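# Unload due plates from incubator to out-nests, shut door

## Task

Take each plate that is due out of the incubator INCUBATOR and put it in an out-nest, in order of age: oldest in O1, second oldest in O2, and so on. Work by the clock time of 12:50 throughout. Assay ELI-9 runs 3 h, and a plate counts as due once it has been inside at least 2 h 45 min. The loading log reads 09:39 E10, 10:29 E07, 10:57 F07, 11:27 F10, 11:39 E01, so only plates loaded at or before 10:05 are due. Every placed plate must lie flat within the nest's locators, with its well A1 at the nest corner labelled A1, and must have its own lid fully seated. After that, close the incubator door so its latch keeps it shut. Plates that are not due, and their lids, must stay exactly as they were. Anything that stays in place only because the robot holds it does not count. Finish with the gripper open and the arm moved away.

## Robot and tools

Robot: one arm with six revolute joints and a parallel gripper. Its base may sit slightly tilted on the table.

Scene frame: origin on the table surface straight under the arm's base. +z is up, +x points forward from the base, and +y is to the left when facing along +x. The out-nests O1, O2, O3 are in a row, with O1 nearest the base and O3 farthest.

Scene facts: each plate's ID is printed at the front of its incubator shelf. On every labelled item, well A1 is on the labelled short end, in the corner on the far side from the labelled long side. Once pushed, the incubator door keeps swinging by itself; if it opens well past 90 degrees it may end up out of reach for closing. Now and then a brief external pull acts on a held part, so grip firmly.

Tool execute_actions. Argument actions is a list holding zero or one item. An empty list only reports the current state. An item {"rows": [...], "steps": n} runs a motion of n control steps (n from 1 to 15, default 15; each step is 1/30 s). rows holds 1 to 15 rows; each row is used for one step and the final row repeats for any remaining steps. An item with only {"steps": n} (n up to 300) is a wait that sends nothing and returns when n steps have passed since the previous result, with your reply time counted toward them. Optional pictures (boolean) says whether camera images come back; by default they do. A rejected call sends nothing to the robot.

Row layout: one list of exactly 7 plain numbers for the single arm. The first six are absolute joint target angles in radians, in this order and with these nominal ranges: waist -2.618 to 3.054, shoulder 0.000 to 3.142, elbow 0.000 to 3.142, wrist pitch -1.571 to 1.571, wrist yaw -1.571 to 1.571, wrist roll -2.094 to 2.094. They are positions to reach, not offsets, and use the same convention as the Joint positions line. The seventh is the gripper opening, from -1 (closed) to +1 (fully open). A call is rejected if a target exceeds a range end by over 0.036 rad and is also farther out than that joint's last reported angle. Actual ends can differ from the nominal ones by up to 0.036 rad either way; a target beyond the real end is clipped to it, and the result may say "joint sent to its limit" (possibly about an earlier motion that is still going on). If that line is missing, the joint may still be at its end.

Motion limits: each step the commanded target is kept within a fixed distance of the measured angle: 0.202 rad waist, 0.258 shoulder, 0.238 elbow, 0.573 wrist pitch, 0.522 wrist yaw and roll. If the targets would place the gripper over 70 mm from where it is now, all targets are pulled back proportionally. Far moves therefore need several calls. Between calls the arm keeps heading toward the last row sent until it has almost stopped or a step was HELD; after that, only a new action moves or presses it further. Fingers still in motion keep moving.

Gripping: grip_measured reports the finger opening on the command scale; Joint positions gives the pad gap in metres (0.094 m when fully open). Readings may be off by up to about 1 mm, consistently within a scene. To hold something, command an opening below grip_measured: roughly 0.03 lower holds firmly, smaller differences hold more gently. Pad force tops out around 50 to 62 N, less for parts thinner than about 2 mm; initial contact can spike harder.

Result lines: Joint positions and Joint velocities list the six joints in row order (rad, rad/s) and then the pad gap (m, m/s). Joint torques list the six joints as total drive output, including gravity, with per-unit offset, scale and noise, so treat them as rough load hints. "joint command not followed" means the clearance check altered or blocked targets on some steps (mounting blocks and posts count as part of the arm). HELD marks steps where your row was not sent in whole or in part. MOTOR HOT appears from 75 °C; at 90 °C the arm halts for 10 s, and at 100 °C the motors and gripper let go and the arm drops. These stops show as OVER-TEMPERATURE FAULT lines. Holding loads, even while you are thinking, heats the motors, so avoid long holds.

Tool zoom_image: camera (one of cam_head_left, cam_head_right, cam_high, cam_low, cam_wrist) and region [x0, y0, x1, y1] in pixels of that camera's latest image, top-left being (0, 0), no larger than 504 by 504. Every camera image is 672x504.

Tool finished_scene: scene (integer 1 or 2) ends the current scene permanently and reports whether it succeeded; the goal must still hold afterwards. The next scene's task comes in that result. Replying without any tool call ends everything.

Order of work: look, read shelf IDs, open the door gently, move the due plate with its lid, seat it in O1 correctly oriented, close the door until it latches, open the gripper and back away, then call finished_scene.

Avoid: dropping or knocking anything off the table, slipping grips, slamming the door, hard impacts or heavy pushing, and disturbing the plates that are not due. Smooth, economical motion is preferred.

Each tool is called after "Emit:" as name([rows], argument=value, ...), one row to a line, values as JSON.

## Session

Emit:
execute_actions(actions=[])

Scene clock: 0.00 s of 9600.00 s.
grip_measured=+1.000
Joint positions: [ 1.265  1.487  1.065 -1.203 -0.241  0.041  0.094]
Joint velocities: [ 0.007  0.017 -0.012  0.022 -0.022 -0.066  0.   ]
Joint torques (N m, as the arm reports them, + toward a larger angle): no reading
Motor temperatures (°C, as the motors report them): [29 39 31 40 32 32]

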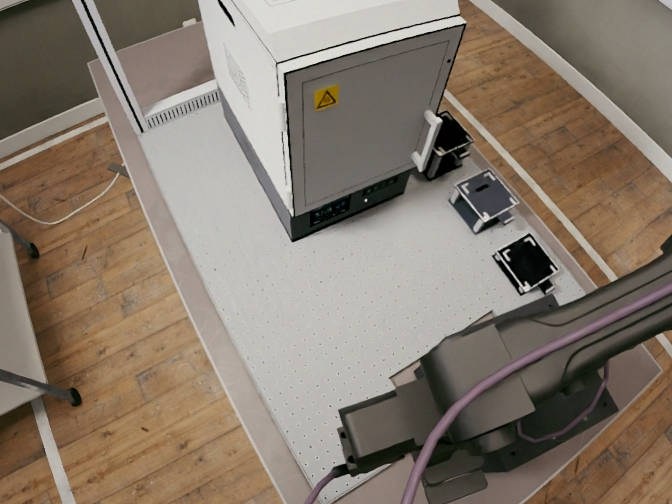

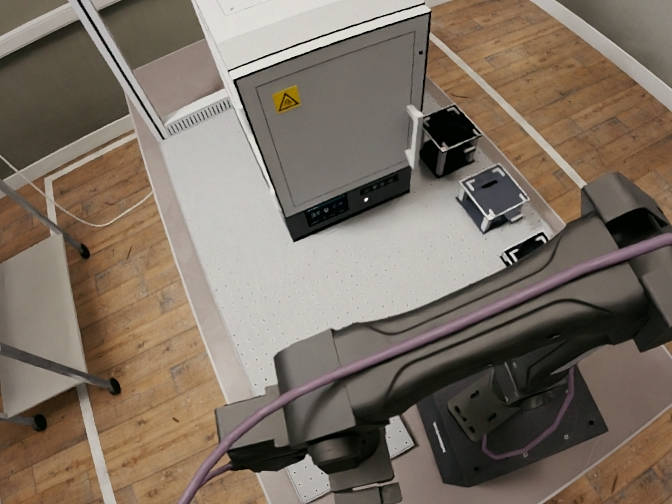

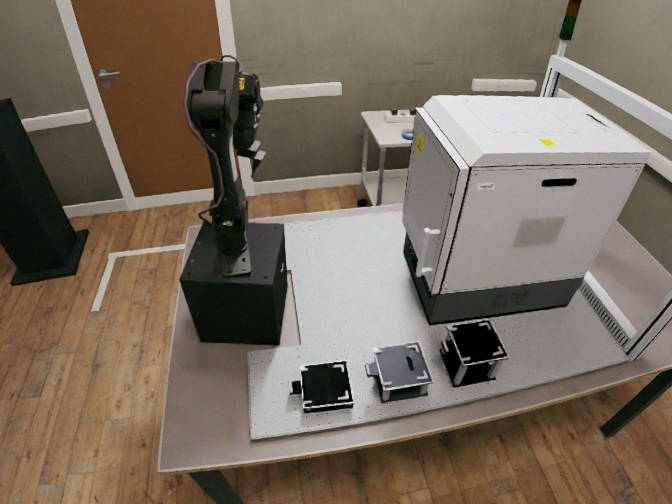

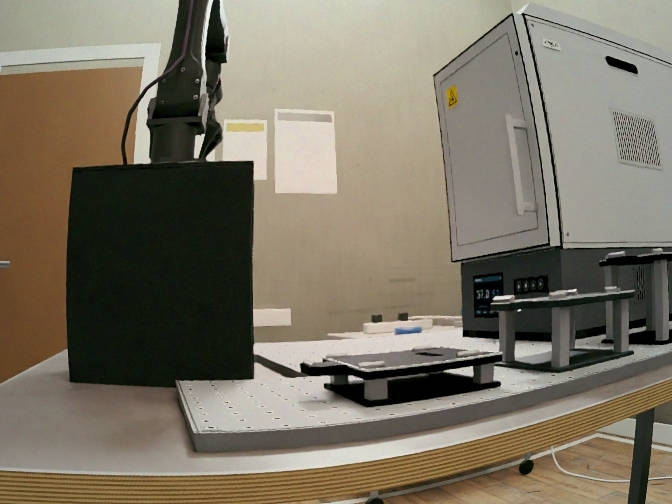

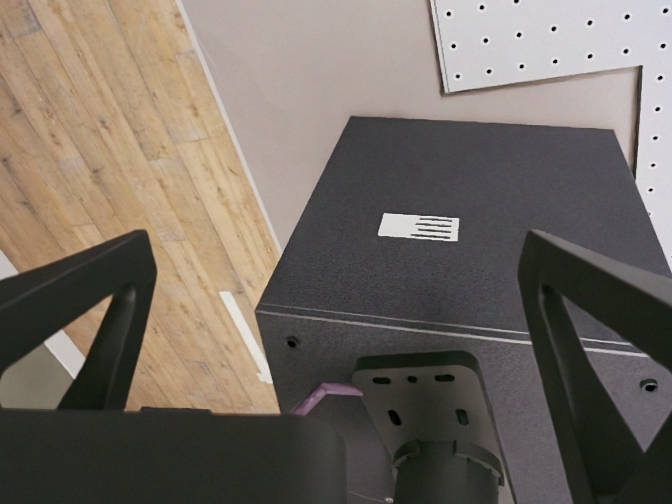

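Only R83. Similar layout.

Emit:
execute_actions([
  {"rows":[[1.265,1.487,1.065,0.3,0,0,1]]},
], pictures=false)

Emit:
execute_actions([
  {"rows":[[1.265,1.7,0.5,0.87,0,0,0.2]]},
], pictures=false)

Emit:
execute_actions([
  {"rows":[[-0.34,1.7,0.5,0.87,0,0,0.2]]},
], pictures=false)

Emit:
execute_actions([
  {"steps":25},
], pictures=false)

Emit:
execute_actions([
  {"rows":[[-0.34,1.9,0.71,0.87,0,0,0.2]]},
])

Scene clock: 12.60 s of 9600.00 s.
grip_measured=+1.000
Joint positions: [ 1.265  1.491  1.06  -0.152 -0.035  0.017  0.094]
Joint velocities: [-0.007 -0.012  0.002  2.044  0.11  -0.007  0.   ]
Joint torques (N m, as the arm reports them, + toward a larger angle): [ 0.12 -7.76  7.16  2.4   0.05 -0.12]
Motor temperatures (°C, as the motors report them): [29 40 32 40 32 32]
Steps of this call (steps 1 to 90: nothing new was sent; then 9.10 s passed at rest; steps 91 to 105: all 15 steps of this action). Readings (joint positions):
91: [1.265 1.487 1.062 -1.171 -0.220 0.039]
92: [1.265 1.488 1.060 -1.106 -0.189 0.035]
94: [1.265 1.491 1.060 -0.957 -0.140 0.030]
98: [1.265 1.491 1.060 -0.661 -0.079 0.023]
105: the state above

Scene clock: 13.10 s of 9600.00 s.
grip_measured=+0.202
Joint positions: [ 1.265  1.736  0.458  0.748 -0.011  0.009  0.056]
Joint velocities: [-0.002 -0.129 -0.007  0.696  0.022 -0.022 -0.   ]
Joint torques (N m, as the arm reports them, + toward a larger angle): [ 0.12 -9.74  7.63  2.35  0.06 -0.11]
Motor temperatures (°C, as the motors report them): [29 40 32 40 32 32]
Steps of this call (steps 1 to 15: all 15 steps of this action). Readings (joint positions):
1: [1.265 1.502 1.040 -0.051 -0.031 0.015]
2: [1.265 1.521 1.007 0.074 -0.028 0.015]
4: [1.265 1.595 0.896 0.336 -0.022 0.013]
8: [1.265 1.721 0.588 0.630 -0.014 0.011]
15: the state above

Scene clock: 13.60 s of 9600.00 s.
grip_measured=+0.201
Joint positions: [ 0.394  1.731  0.458  0.838 -0.007  0.006  0.056]
Joint velocities: [-1.824  0.007 -0.007  0.007 -0.007 -0.037 -0.001]
Joint torques (N m, as the arm reports them, + toward a larger angle): [-0.28 -9.84  7.27  2.51  0.05 -0.09]
Motor temperatures (°C, as the motors report them): [29 40 32 40 32 32]
Steps of this call (steps 1 to 15: all 15 steps of this action). Readings (joint positions):
1: [1.247 1.733 0.458 0.768 -0.022 0.007]
2: [1.207 1.731 0.458 0.784 -0.028 0.006]
4: [1.093 1.731 0.458 0.803 -0.026 0.006]
8: [0.845 1.731 0.458 0.825 -0.016 0.006]
15: the state above

Scene clock: 14.43 s of 9600.00 s.
grip_measured=+0.201
Joint positions: [-0.35   1.731  0.458  0.842  0.011  0.006  0.056]
Joint velocities: [-0.012  0.022 -0.007 -0.095  0.051 -0.051  0.   ]
Joint torques (N m, as the arm reports them, + toward a larger angle): [  0.64 -10.19   7.52   2.54  -0.08  -0.1 ]
Motor temperatures (°C, as the motors report them): [29 40 32 41 32 32]
Steps of this call (steps 1 to 25: the robot went on to your last target). Readings (joint positions):
1: [0.329 1.731 0.458 0.839 -0.006 0.006]
2: [0.264 1.731 0.458 0.839 -0.006 0.006]
4: [0.134 1.731 0.458 0.840 -0.005 0.006]
8: [-0.129 1.731 0.458 0.841 -0.003 0.006]
25: the state above

Scene clock: 14.93 s of 9600.00 s.
grip_measured=+0.201
Joint positions: [-0.35   1.908  0.684  0.848  0.01   0.006  0.056]
Joint velocities: [-0.002 -0.007  0.002  0.11  -0.051 -0.066 -0.   ]
Joint torques (N m, as the arm reports them, + toward a larger angle): [  0.6  -10.1    6.64   2.48  -0.09  -0.09]
Motor temperatures (°C, as the motors report them): [29 40 32 41 32 32]
Steps of this call (steps 1 to 15: all 15 steps of this action). Readings (joint positions):
1: [-0.350 1.752 0.482 0.838 0.011 0.006]
2: [-0.350 1.802 0.540 0.836 0.011 0.006]
4: [-0.350 1.888 0.649 0.838 0.010 0.006]
8: [-0.350 1.908 0.684 0.848 0.010 0.006]
15: the state above

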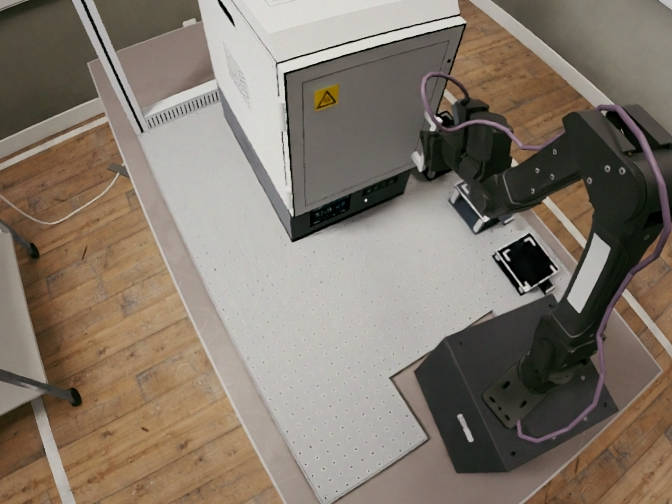

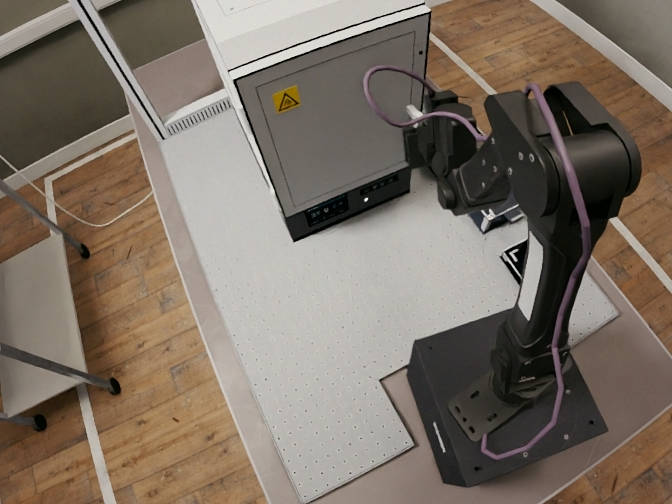

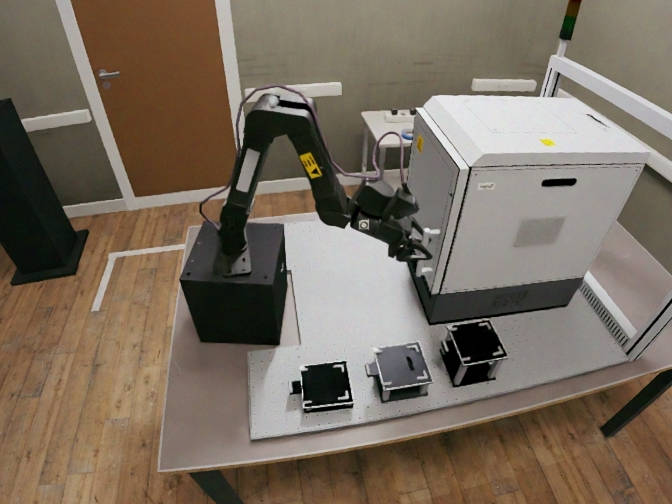

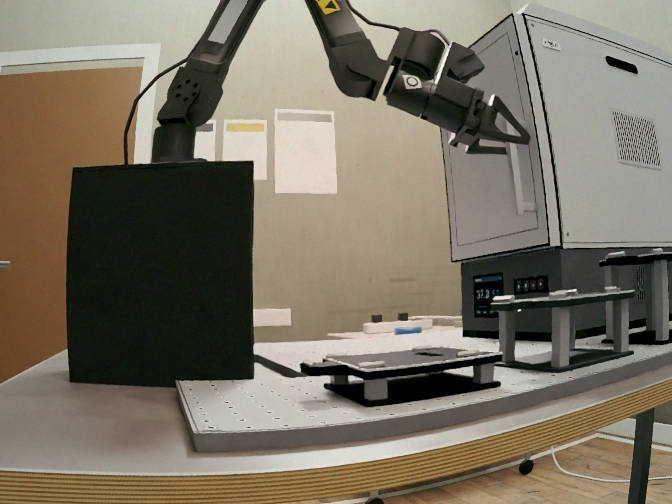

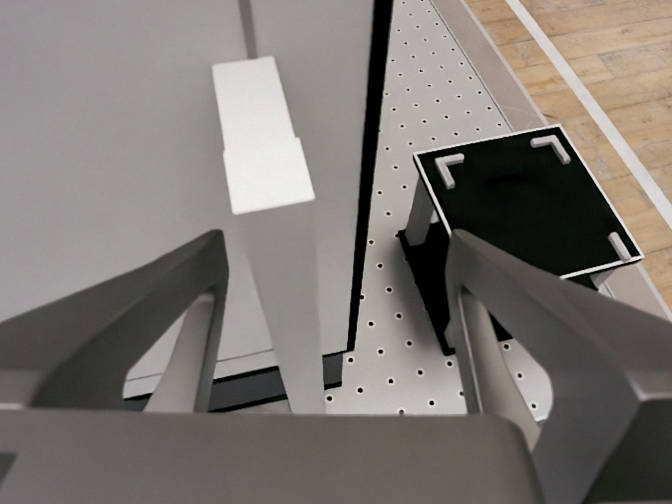

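Emit:
execute_actions(actions=[])

Scene clock: 48.40 s of 9600.00 s.
grip_measured=+0.201
Joint positions: [-0.35   1.908  0.684  0.848  0.01   0.006  0.056]
Joint velocities: [ 0.007 -0.012  0.022  0.066 -0.007  0.037 -0.001]
Joint torques (N m, as the arm reports them, + toward a larger angle): [  0.56 -10.12   6.62   2.49  -0.08  -0.1 ]
Motor temperatures (°C, as the motors report them): [29 42 33 46 32 32]
Steps of this call (steps 1 to 15: the robot went on to your last target; steps 16 to 90: nothing new was sent; then 30.47 s passed at rest). Readings (joint positions):
1: [-0.350 1.908 0.684 0.848 0.010 0.006]
2: [-0.350 1.908 0.684 0.848 0.010 0.006]
4: [-0.350 1.908 0.684 0.848 0.010 0.006]
8: [-0.350 1.908 0.684 0.848 0.010 0.006]
90: the state above
The arm was judged still, so your last target was given up. Only a new action makes it travel on or press farther. Fingers that are still opening or closing keep moving.

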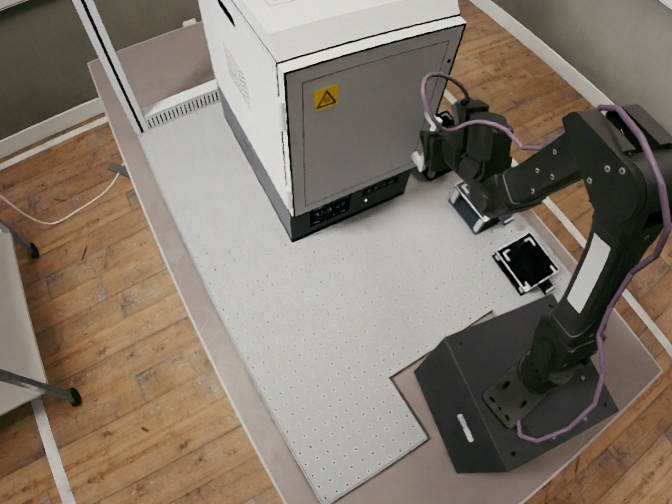

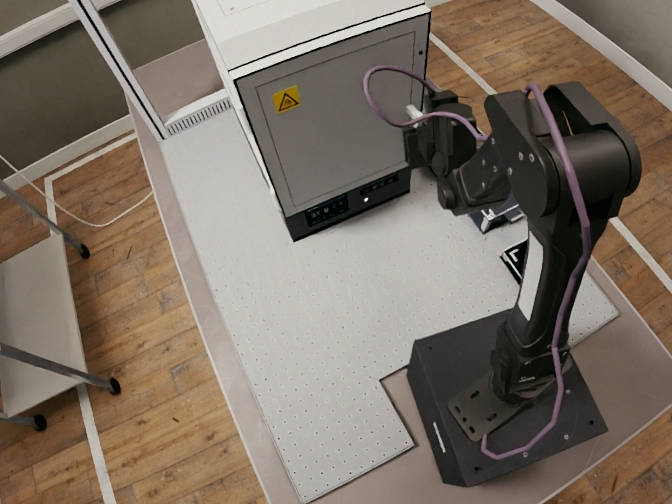

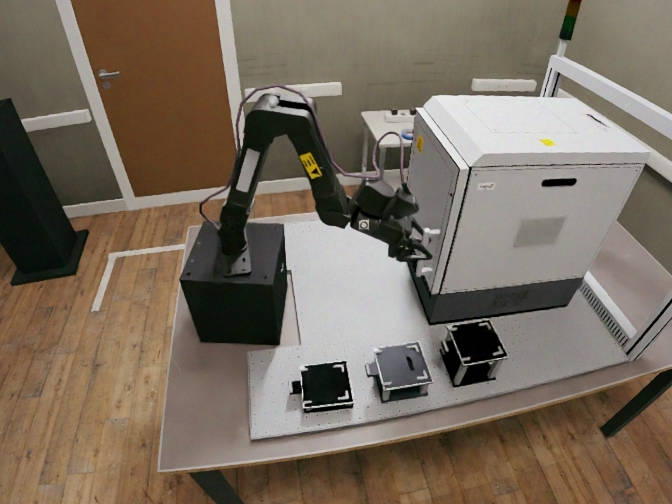

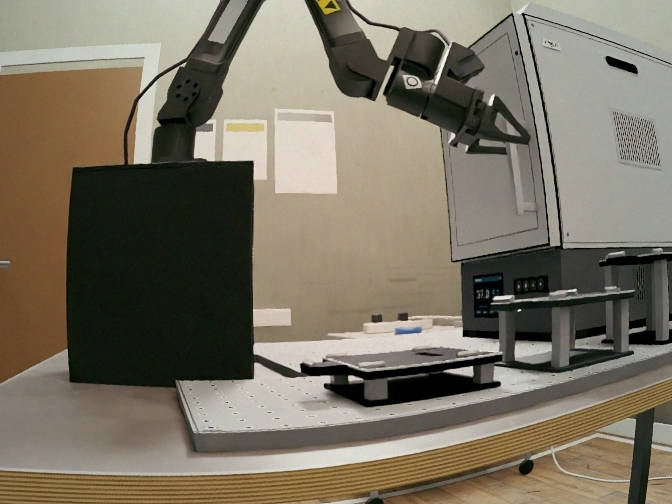

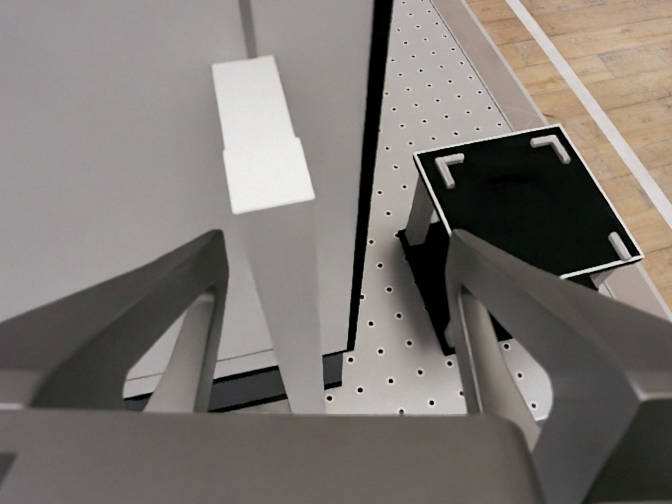

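Emit:
execute_actions([
  {"rows":[[-0.315,1.925,0.72,0.88,0,0,0.2]]},
], pictures=false)

Emit:
execute_actions([
  {"rows":[[-0.315,1.925,0.72,0.88,0,0,-0.8]]},
], pictures=false)

Emit:
execute_actions([
  {"steps":20},
])

Scene clock: 53.37 s of 9600.00 s.
grip_measured=+0.201
Joint positions: [-0.322  1.925  0.684  0.853  0.007  0.006  0.056]
Joint velocities: [-0.002  0.002 -0.002  0.022 -0.037  0.037 -0.001]
Joint torques (N m, as the arm reports them, + toward a larger angle): [ 0.43 -9.5   7.31  2.55 -0.07 -0.1 ]
Motor temperatures (°C, as the motors report them): [29 42 33 47 32 32]
Steps of this call (steps 1 to 90: nothing new was sent; then 1.47 s passed at rest; steps 91 to 105: all 15 steps of this action). Readings (joint positions):
91: [-0.347 1.909 0.684 0.850 0.010 0.006]
92: [-0.343 1.912 0.684 0.852 0.010 0.006]
94: [-0.331 1.919 0.684 0.853 0.010 0.006]
98: [-0.322 1.925 0.684 0.853 0.007 0.006]
105: the state above

Scene clock: 53.87 s of 9600.00 s.
grip_measured=-0.739
Joint positions: [-0.324  1.925  0.684  0.853  0.013  0.005  0.012]
Joint velocities: [-0.007  0.007 -0.017  0.037 -0.022 -0.022  0.001]
Joint torques (N m, as the arm reports them, + toward a larger angle): [ 0.55 -9.56  7.3   2.54 -0.12 -0.09]
Motor temperatures (°C, as the motors report them): [29 42 33 47 32 32]
Steps of this call (steps 1 to 15: all 15 steps of this action). Readings (joint positions):
1: [-0.322 1.925 0.684 0.853 0.007 0.006]
2: [-0.322 1.925 0.684 0.853 0.007 0.006]
4: [-0.323 1.925 0.684 0.853 0.015 0.005]
8: [-0.324 1.925 0.684 0.853 0.013 0.005]
15: the state above

Scene clock: 54.53 s of 9600.00 s.
grip_measured=-0.739
Joint positions: [-0.324  1.925  0.684  0.853  0.013  0.005  0.012]
Joint velocities: [ 0.002  0.002  0.012 -0.022 -0.022  0.022 -0.001]
Joint torques (N m, as the arm reports them, + toward a larger angle): [ 0.55 -9.52  7.3   2.55 -0.11 -0.09]
Motor temperatures (°C, as the motors report them): [29 42 33 47 32 32]
Steps of this call (steps 1 to 15: the robot went on to your last target; steps 16 to 20: nothing new was sent). Readings (joint positions):
1: [-0.324 1.925 0.684 0.853 0.013 0.005]
2: [-0.324 1.925 0.684 0.853 0.013 0.005]
4: [-0.324 1.925 0.684 0.853 0.013 0.005]
8: [-0.324 1.925 0.684 0.853 0.013 0.005]
20: the state above
The arm was judged still, so your last target was given up. Only a new action makes it travel on or press farther. Fingers that are still opening or closing keep moving.

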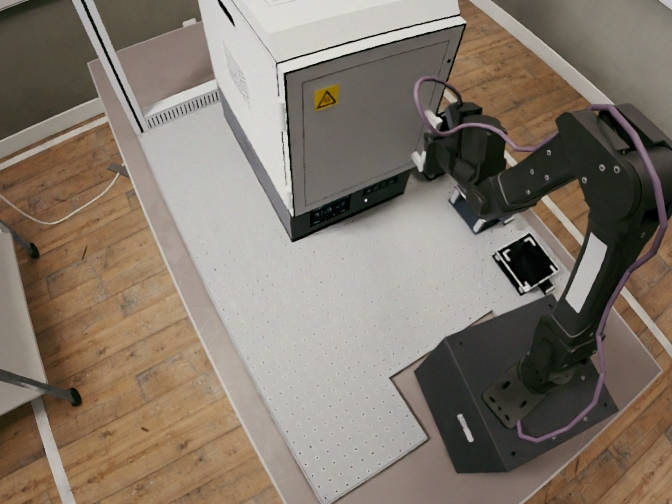

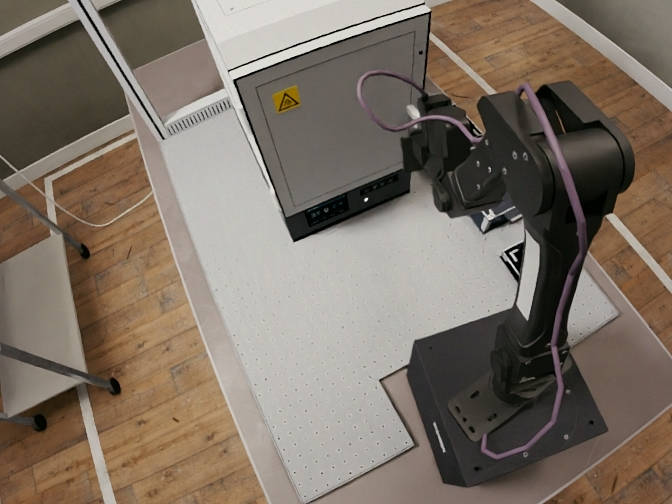

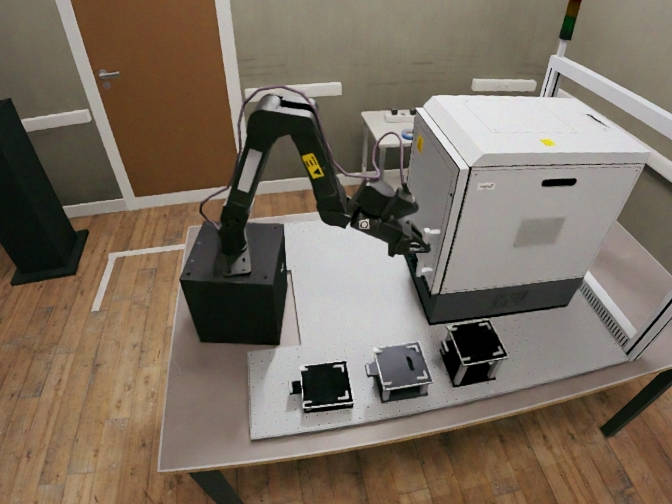

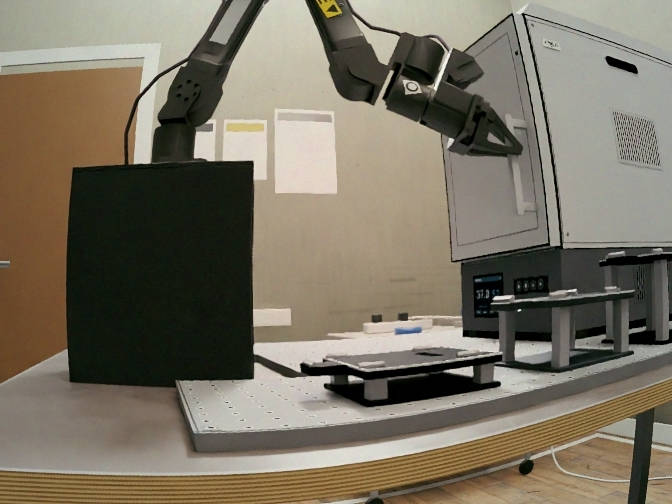

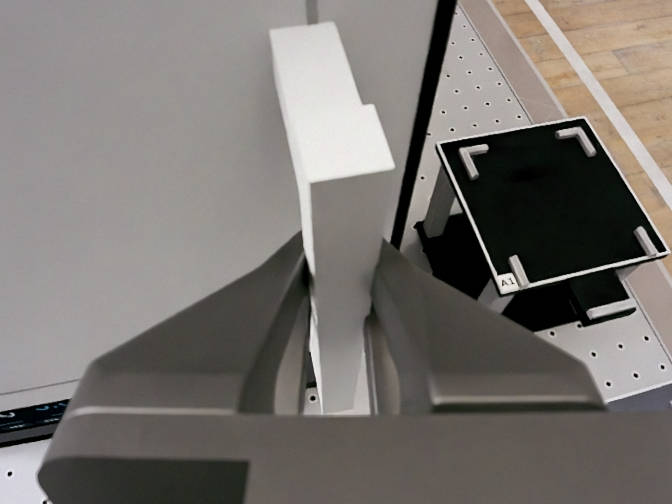

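Emit:
execute_actions([
  {"rows":[[-0.32,1.9,0.67,0.88,0,0,-0.8],[-0.32,1.88,0.65,0.88,0,0,-0.8],[-0.32,1.86,0.63,0.88,0,0,-0.8],[-0.32,1.84,0.61,0.88,0,0,-0.8],[-0.32,1.82,0.59,0.88,0,0,-0.8],[-0.32,1.8,0.57,0.88,0,0,-0.8],[-0.32,1.78,0.545,0.88,0,0,-0.8],[-0.32,1.76,0.52,0.88,0,0,-0.8],[-0.32,1.74,0.5,0.88,0,0,-0.8],[-0.32,1.72,0.48,0.88,0,0,-0.8],[-0.32,1.7,0.455,0.88,0,0,-0.8],[-0.32,1.68,0.43,0.88,0,0,-0.8],[-0.32,1.66,0.41,0.88,0,0,-0.8],[-0.315,1.64,0.39,0.88,0,0,-0.8],[-0.31,1.62,0.37,0.88,0,0,-0.8]]},
], pictures=false)

Emit:
execute_actions([
  {"rows":[[-0.3,1.6,0.35,0.88,0,0,-0.8],[-0.29,1.58,0.33,0.88,0.01,0,-0.8],[-0.28,1.56,0.31,0.88,0.01,0,-0.8],[-0.27,1.54,0.285,0.88,0.02,0,-0.8],[-0.26,1.52,0.26,0.88,0.02,0,-0.8],[-0.25,1.5,0.24,0.88,0.03,0,-0.8],[-0.24,1.48,0.22,0.88,0.03,0,-0.8],[-0.23,1.46,0.2,0.88,0.04,0,-0.8],[-0.22,1.44,0.18,0.88,0.04,0,-0.8]]},
], pictures=false)

Emit:
execute_actions([
  {"rows":[[-0.24,1.44,0.18,0.88,0.04,0,0.2]]},
], pictures=false)

Emit:
execute_actions([
  {"rows":[[-0.26,1.24,0.01,0.8,0.04,0,0.2]]},
])

Scene clock: 71.40 s of 9600.00 s.
grip_measured=-0.760
Joint positions: [-0.318  1.698  0.416  0.839 -0.003  0.01   0.011]
Joint velocities: [ 0.1   -0.554 -0.574 -0.081  0.022 -0.022 -0.   ]
Joint torques (N m, as the arm reports them, + toward a larger angle): [  0.15 -11.05   3.72   2.81   0.04  -0.2 ]
Motor temperatures (°C, as the motors report them): [29 42 33 48 32 32]
Steps of this call (steps 1 to 90: nothing new was sent; then 13.37 s passed at rest; steps 91 to 105: all 15 steps of this action). Readings (joint positions):
91: [-0.324 1.925 0.684 0.853 0.013 0.005]
92: [-0.324 1.925 0.684 0.853 0.013 0.005]
94: [-0.324 1.914 0.669 0.853 0.013 0.005]
98: [-0.324 1.836 0.571 0.851 0.015 0.005]
105: the state above

Scene clock: 71.90 s of 9600.00 s.
grip_measured=-0.732
Joint positions: [-0.23   1.48   0.191  0.828  0.053  0.029  0.013]
Joint velocities: [ 0.012 -0.017 -0.002  0.051 -0.037 -0.022 -0.   ]
Joint torques (N m, as the arm reports them, + toward a larger angle): [ 0.69 -8.27  3.64  2.81 -0.09 -0.29]
Motor temperatures (°C, as the motors report them): [29 42 33 48 32 32]
Steps of this call (steps 1 to 15: all 15 steps of this action). Readings (joint positions):
1: [-0.314 1.679 0.396 0.836 -0.002 0.012]
2: [-0.308 1.660 0.376 0.834 0.002 0.013]
4: [-0.294 1.622 0.336 0.829 0.015 0.017]
8: [-0.258 1.539 0.250 0.828 0.040 0.025]
15: the state above

Scene clock: 72.40 s of 9600.00 s.
grip_measured=+0.198
Joint positions: [-0.23   1.469  0.191  0.848  0.05   0.009  0.056]
Joint velocities: [-0.007 -0.012  0.002 -0.007  0.022 -0.125  0.002]
Joint torques (N m, as the arm reports them, + toward a larger angle): [-0.79 -7.26  3.69  2.59 -0.1  -0.13]
Motor temperatures (°C, as the motors report them): [29 42 33 48 32 32]
Steps of this call (steps 1 to 15: all 15 steps of this action). Readings (joint positions):
1: [-0.230 1.480 0.191 0.829 0.052 0.027]
2: [-0.230 1.477 0.191 0.831 0.052 0.023]
4: [-0.230 1.472 0.191 0.837 0.051 0.018]
8: [-0.230 1.469 0.191 0.846 0.050 0.012]
15: the state above

Scene clock: 72.90 s of 9600.00 s.
grip_measured=+0.198
Joint positions: [-0.249  1.259  0.013  0.791  0.047  0.009  0.056]
Joint velocities: [-0.007 -0.002  0.012 -0.007  0.007 -0.022  0.   ]
Joint torques (N m, as the arm reports them, + toward a larger angle): [-0.83 -4.49  4.38  2.32 -0.05 -0.11]
Motor temperatures (°C, as the motors report them): [29 42 33 48 32 32]
Steps of this call (steps 1 to 15: all 15 steps of this action). Readings (joint positions):
1: [-0.233 1.441 0.173 0.841 0.047 0.009]
2: [-0.238 1.376 0.127 0.836 0.047 0.009]
4: [-0.248 1.276 0.046 0.831 0.047 0.009]
8: [-0.249 1.259 0.013 0.793 0.047 0.009]
15: the state above

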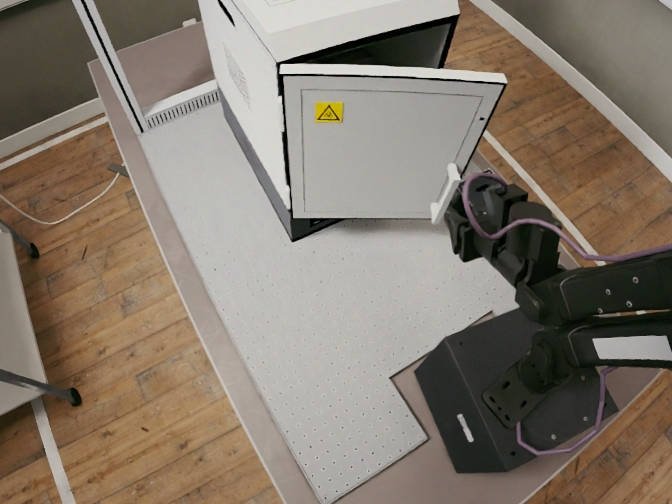

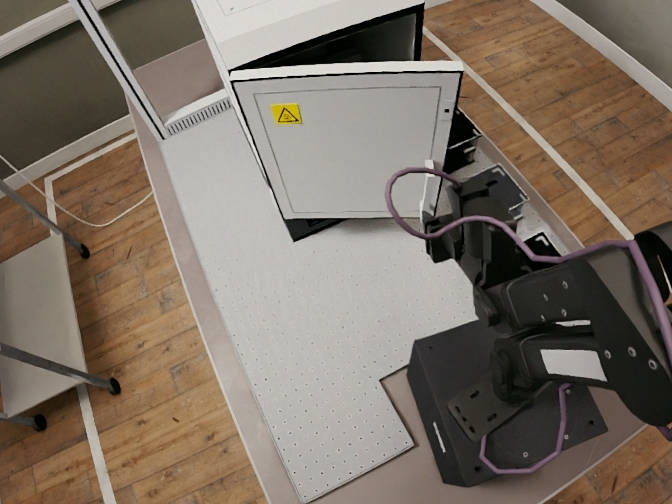

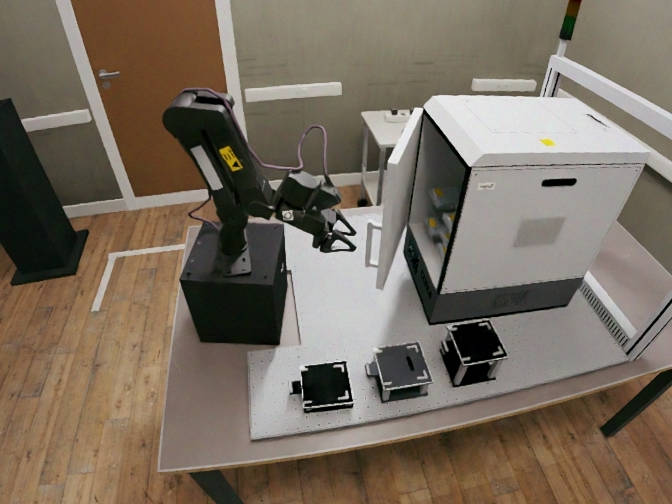

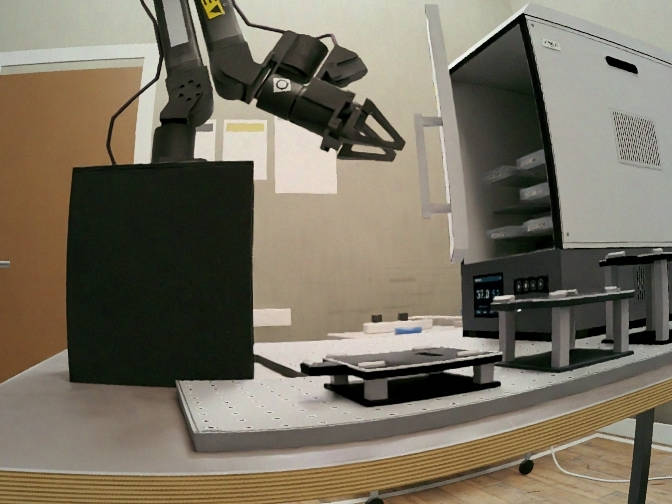

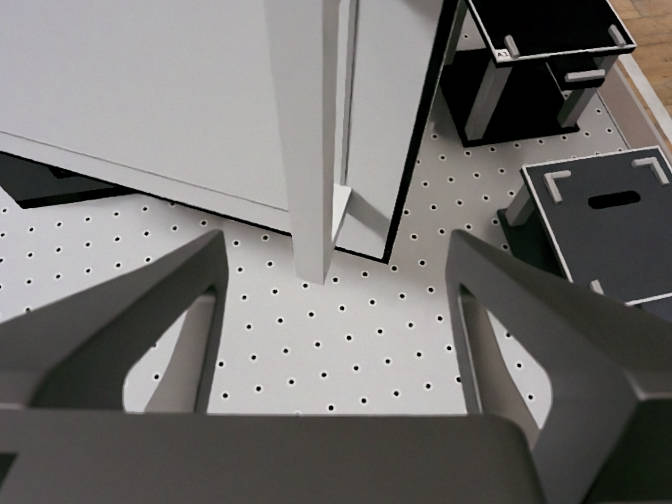

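Emit:
execute_actions([
  {"rows":[[-0.8,1.24,0.01,0.8,0,0,-1]]},
], pictures=false)

Emit:
execute_actions([
  {"rows":[[-0.8,1.9,0.7,1.2,-0.8,0,-1]]},
], pictures=false)

Emit:
execute_actions([
  {"rows":[[-0.7,2.07,0.91,1.15,-1.3,0,-1]]},
])

Scene clock: 78.73 s of 9600.00 s.
grip_measured=-0.990
Joint positions: [-0.79   1.259  0.013  0.79   0.011  0.005  0.   ]
Joint velocities: [ 0.002 -0.002  0.017 -0.022 -0.051 -0.095 -0.001]
Joint torques (N m, as the arm reports them, + toward a larger angle): [-0.83 -4.48  4.45  2.32 -0.09 -0.1 ]
Motor temperatures (°C, as the motors report them): [29 41 33 48 32 32]
Steps of this call (steps 1 to 15: the robot went on to your last target; steps 16 to 90: nothing new was sent; then 2.33 s passed at rest; steps 91 to 105: all 15 steps of this action). Readings (joint positions):
91: [-0.283 1.259 0.013 0.790 0.022 0.005]
92: [-0.353 1.259 0.013 0.790 0.013 0.005]
94: [-0.500 1.259 0.013 0.790 0.009 0.005]
98: [-0.756 1.259 0.013 0.790 0.012 0.005]
105: the state above

Scene clock: 79.23 s of 9600.00 s.
grip_measured=-0.990
Joint positions: [-0.793  1.918  0.68   1.157 -0.727  0.005  0.   ]
Joint velocities: [-0.002 -0.032  0.037  0.403 -0.344  0.066  0.   ]
Joint torques (N m, as the arm reports them, + toward a larger angle): [ -0.68 -10.68   5.92   1.97  -0.14  -0.09]
Motor temperatures (°C, as the motors report them): [29 41 33 48 32 32]
Steps of this call (steps 1 to 15: all 15 steps of this action). Readings (joint positions):
1: [-0.793 1.281 0.021 0.813 -0.027 0.005]
2: [-0.793 1.334 0.047 0.847 -0.087 0.005]
4: [-0.793 1.461 0.132 0.919 -0.221 0.005]
8: [-0.793 1.792 0.411 1.069 -0.540 0.005]
15: the state above

Scene clock: 79.73 s of 9600.00 s.
grip_measured=-0.990
Joint positions: [-0.693  2.077  0.883  1.146 -1.267  0.004  0.   ]
Joint velocities: [-0.002 -0.007 -0.012 -0.037 -0.125  0.007  0.   ]
Joint torques (N m, as the arm reports them, + toward a larger angle): [ -0.64 -11.35   6.53   1.85  -0.13  -0.07]
Motor temperatures (°C, as the motors report them): [29 42 33 48 32 32]
Steps of this call (steps 1 to 15: all 15 steps of this action). Readings (joint positions):
1: [-0.788 1.935 0.707 1.161 -0.805 0.005]
2: [-0.774 1.978 0.770 1.162 -0.899 0.005]
4: [-0.730 2.050 0.866 1.158 -1.031 0.005]
8: [-0.692 2.077 0.883 1.146 -1.183 0.004]
15: the state above

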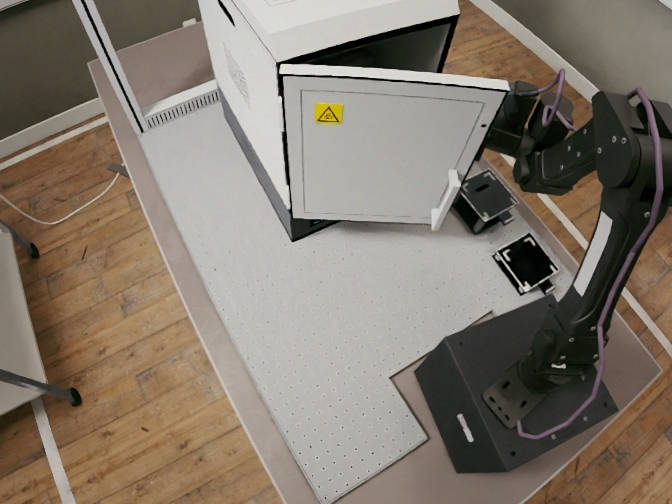

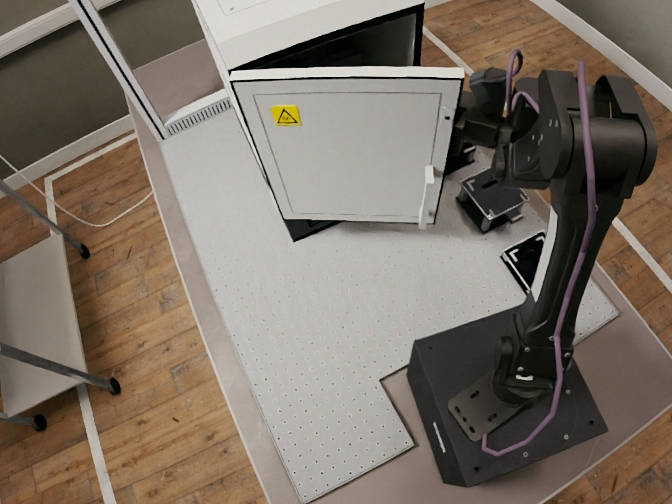

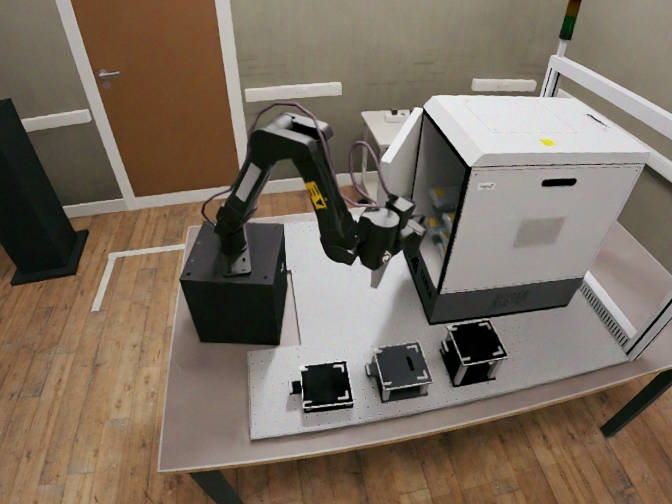

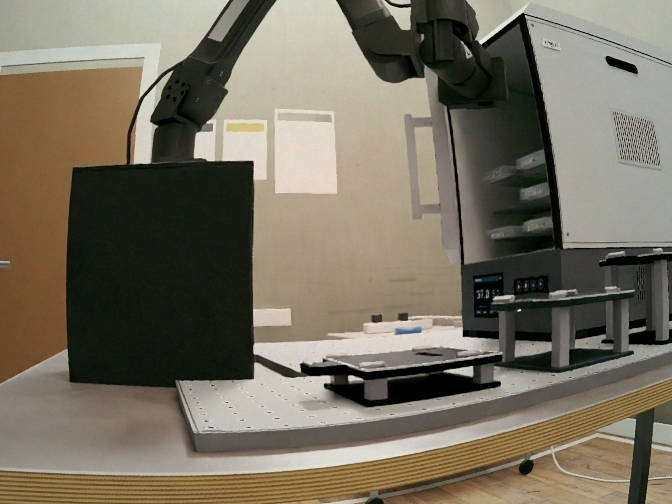

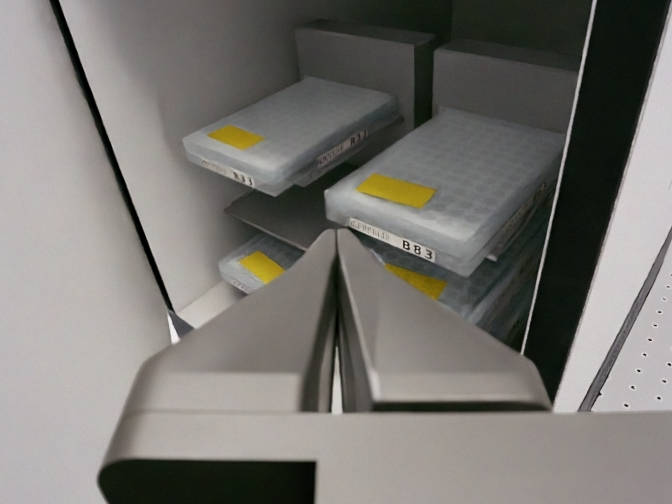

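Emit:
execute_actions([
  {"rows":[[-0.685,2.07,0.91,1.15,-1.3,0,-1],[-0.67,2.07,0.91,1.15,-1.3,0,-1],[-0.655,2.07,0.91,1.15,-1.3,0,-1],[-0.64,2.07,0.91,1.15,-1.3,0,-1],[-0.625,2.07,0.91,1.15,-1.3,0,-1],[-0.61,2.07,0.91,1.15,-1.3,0,-1],[-0.595,2.07,0.91,1.15,-1.3,0,-1],[-0.58,2.07,0.91,1.15,-1.3,0,-1],[-0.565,2.07,0.91,1.15,-1.3,0,-1],[-0.55,2.07,0.91,1.15,-1.3,0,-1],[-0.535,2.07,0.91,1.15,-1.3,0,-1],[-0.52,2.07,0.91,1.15,-1.3,0,-1],[-0.5,2.07,0.91,1.15,-1.3,0,-1]]},
], pictures=false)

Emit:
execute_actions([
  {"rows":[[-0.49,2.05,0.88,1.15,-1.31,0,-1],[-0.48,2.03,0.86,1.15,-1.32,0,-1],[-0.47,2.01,0.84,1.15,-1.33,0,-1],[-0.46,1.99,0.82,1.15,-1.34,0,-1],[-0.45,1.97,0.8,1.15,-1.35,0,-1],[-0.44,1.95,0.78,1.15,-1.36,0,-1],[-0.43,1.93,0.76,1.15,-1.37,0,-1],[-0.42,1.91,0.74,1.15,-1.38,0,-1],[-0.41,1.89,0.72,1.15,-1.39,0,-1],[-0.4,1.87,0.7,1.15,-1.4,0,-1],[-0.39,1.85,0.69,1.15,-1.4,0,-1],[-0.38,1.84,0.68,1.15,-1.4,0,-1]]},
], pictures=false)

Emit:
execute_actions([
  {"steps":45},
])

Scene clock: 97.33 s of 9600.00 s.
grip_measured=-0.990
Joint positions: [-0.668  2.077  0.883  1.146 -1.345 -0.003  0.   ]
Joint velocities: [ 0.002 -0.002  0.007  0.051 -0.256 -0.022 -0.   ]
Joint torques (N m, as the arm reports them, + toward a larger angle): [ 11.69 -11.28   6.47   1.8    0.63   0.02]
Motor temperatures (°C, as the motors report them): [29 43 33 46 32 32]
Steps of this call (steps 1 to 30: the robot went on to your last target; steps 31 to 90: nothing new was sent; then 14.10 s passed at rest; steps 91 to 105: all 15 steps of this action). Readings (joint positions):
91: [-0.693 2.077 0.883 1.146 -1.287 0.004]
92: [-0.692 2.077 0.883 1.146 -1.287 0.004]
94: [-0.682 2.077 0.883 1.146 -1.287 0.004]
98: [-0.675 2.077 0.883 1.146 -1.303 0.002]
105: the state above

Scene clock: 97.83 s of 9600.00 s.
grip_measured=-0.990
Joint positions: [-0.442  1.89   0.688  1.127 -1.443 -0.021  0.   ]
Joint velocities: [ 1.604 -0.52   0.007  0.037  0.154  0.066 -0.   ]
Joint torques (N m, as the arm reports them, + toward a larger angle): [ -2.68 -10.49   3.79   1.73   0.05   0.06]
Motor temperatures (°C, as the motors report them): [29 43 33 46 32 32]
Steps of this call (steps 1 to 15: all 15 steps of this action). Readings (joint positions):
1: [-0.667 2.077 0.883 1.146 -1.353 -0.004]
2: [-0.666 2.077 0.883 1.146 -1.362 -0.005]
4: [-0.665 2.070 0.871 1.144 -1.380 -0.009]
8: [-0.657 2.023 0.792 1.134 -1.435 -0.024]
15: the state above

Scene clock: 99.33 s of 9600.00 s.
grip_measured=-0.990
Joint positions: [-0.37   1.861  0.688  1.141 -1.409 -0.008  0.   ]
Joint velocities: [ 0.007  0.012 -0.002  0.037 -0.081  0.007  0.001]
Joint torques (N m, as the arm reports them, + toward a larger angle): [ -0.73 -10.59   3.92   1.79   0.04   0.04]
Motor temperatures (°C, as the motors report them): [29 43 33 46 32 32]
Steps of this call (steps 1 to 30: the robot went on to your last target; steps 31 to 45: nothing new was sent). Readings (joint positions):
1: [-0.398 1.876 0.688 1.132 -1.436 -0.020]
2: [-0.372 1.867 0.688 1.137 -1.434 -0.018]
4: [-0.360 1.861 0.688 1.141 -1.430 -0.015]
8: [-0.370 1.861 0.688 1.141 -1.417 -0.011]
45: the state above
The arm was judged still, so your last target was given up. Only a new action makes it travel on or press farther. Fingers that are still opening or closing keep moving.

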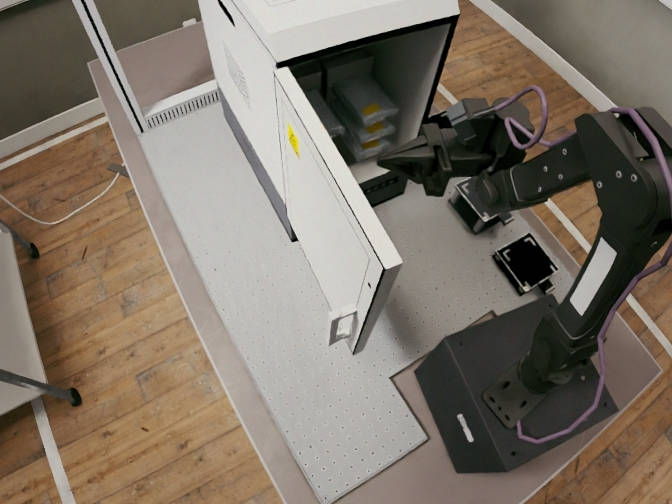

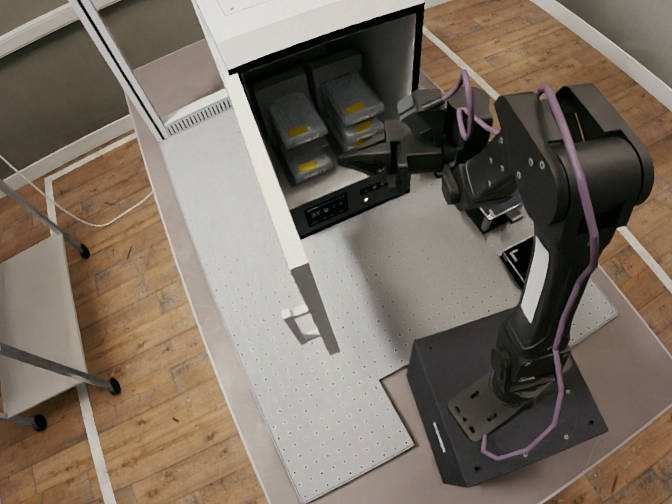

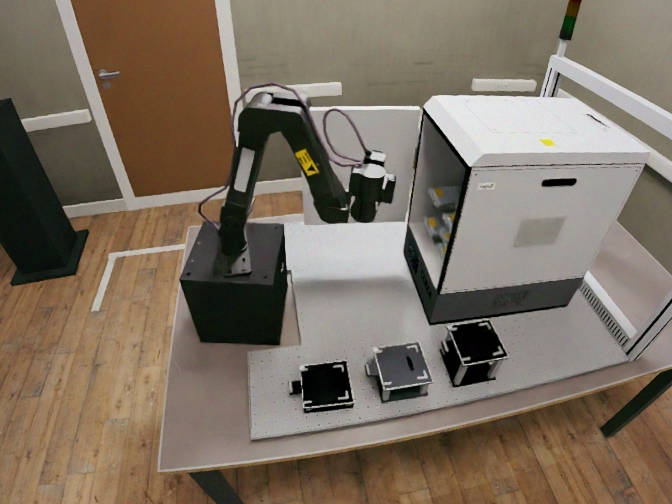

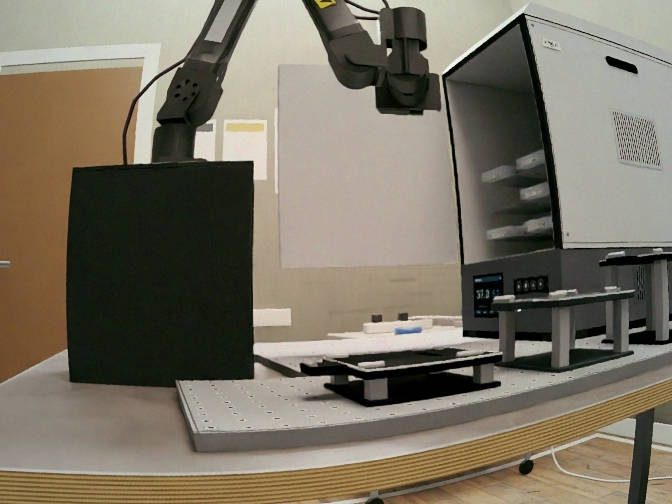

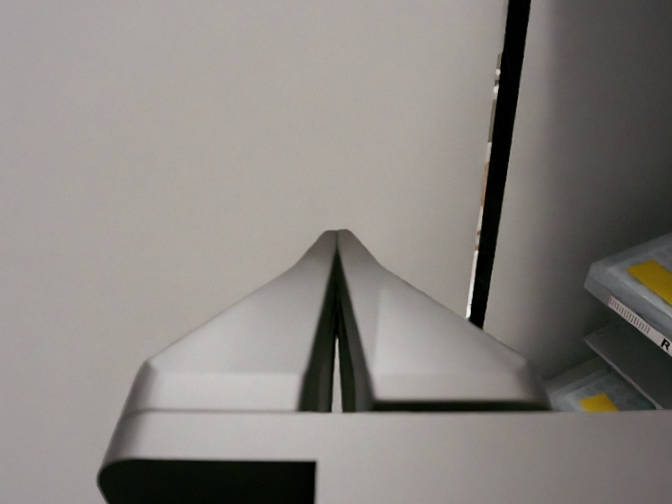

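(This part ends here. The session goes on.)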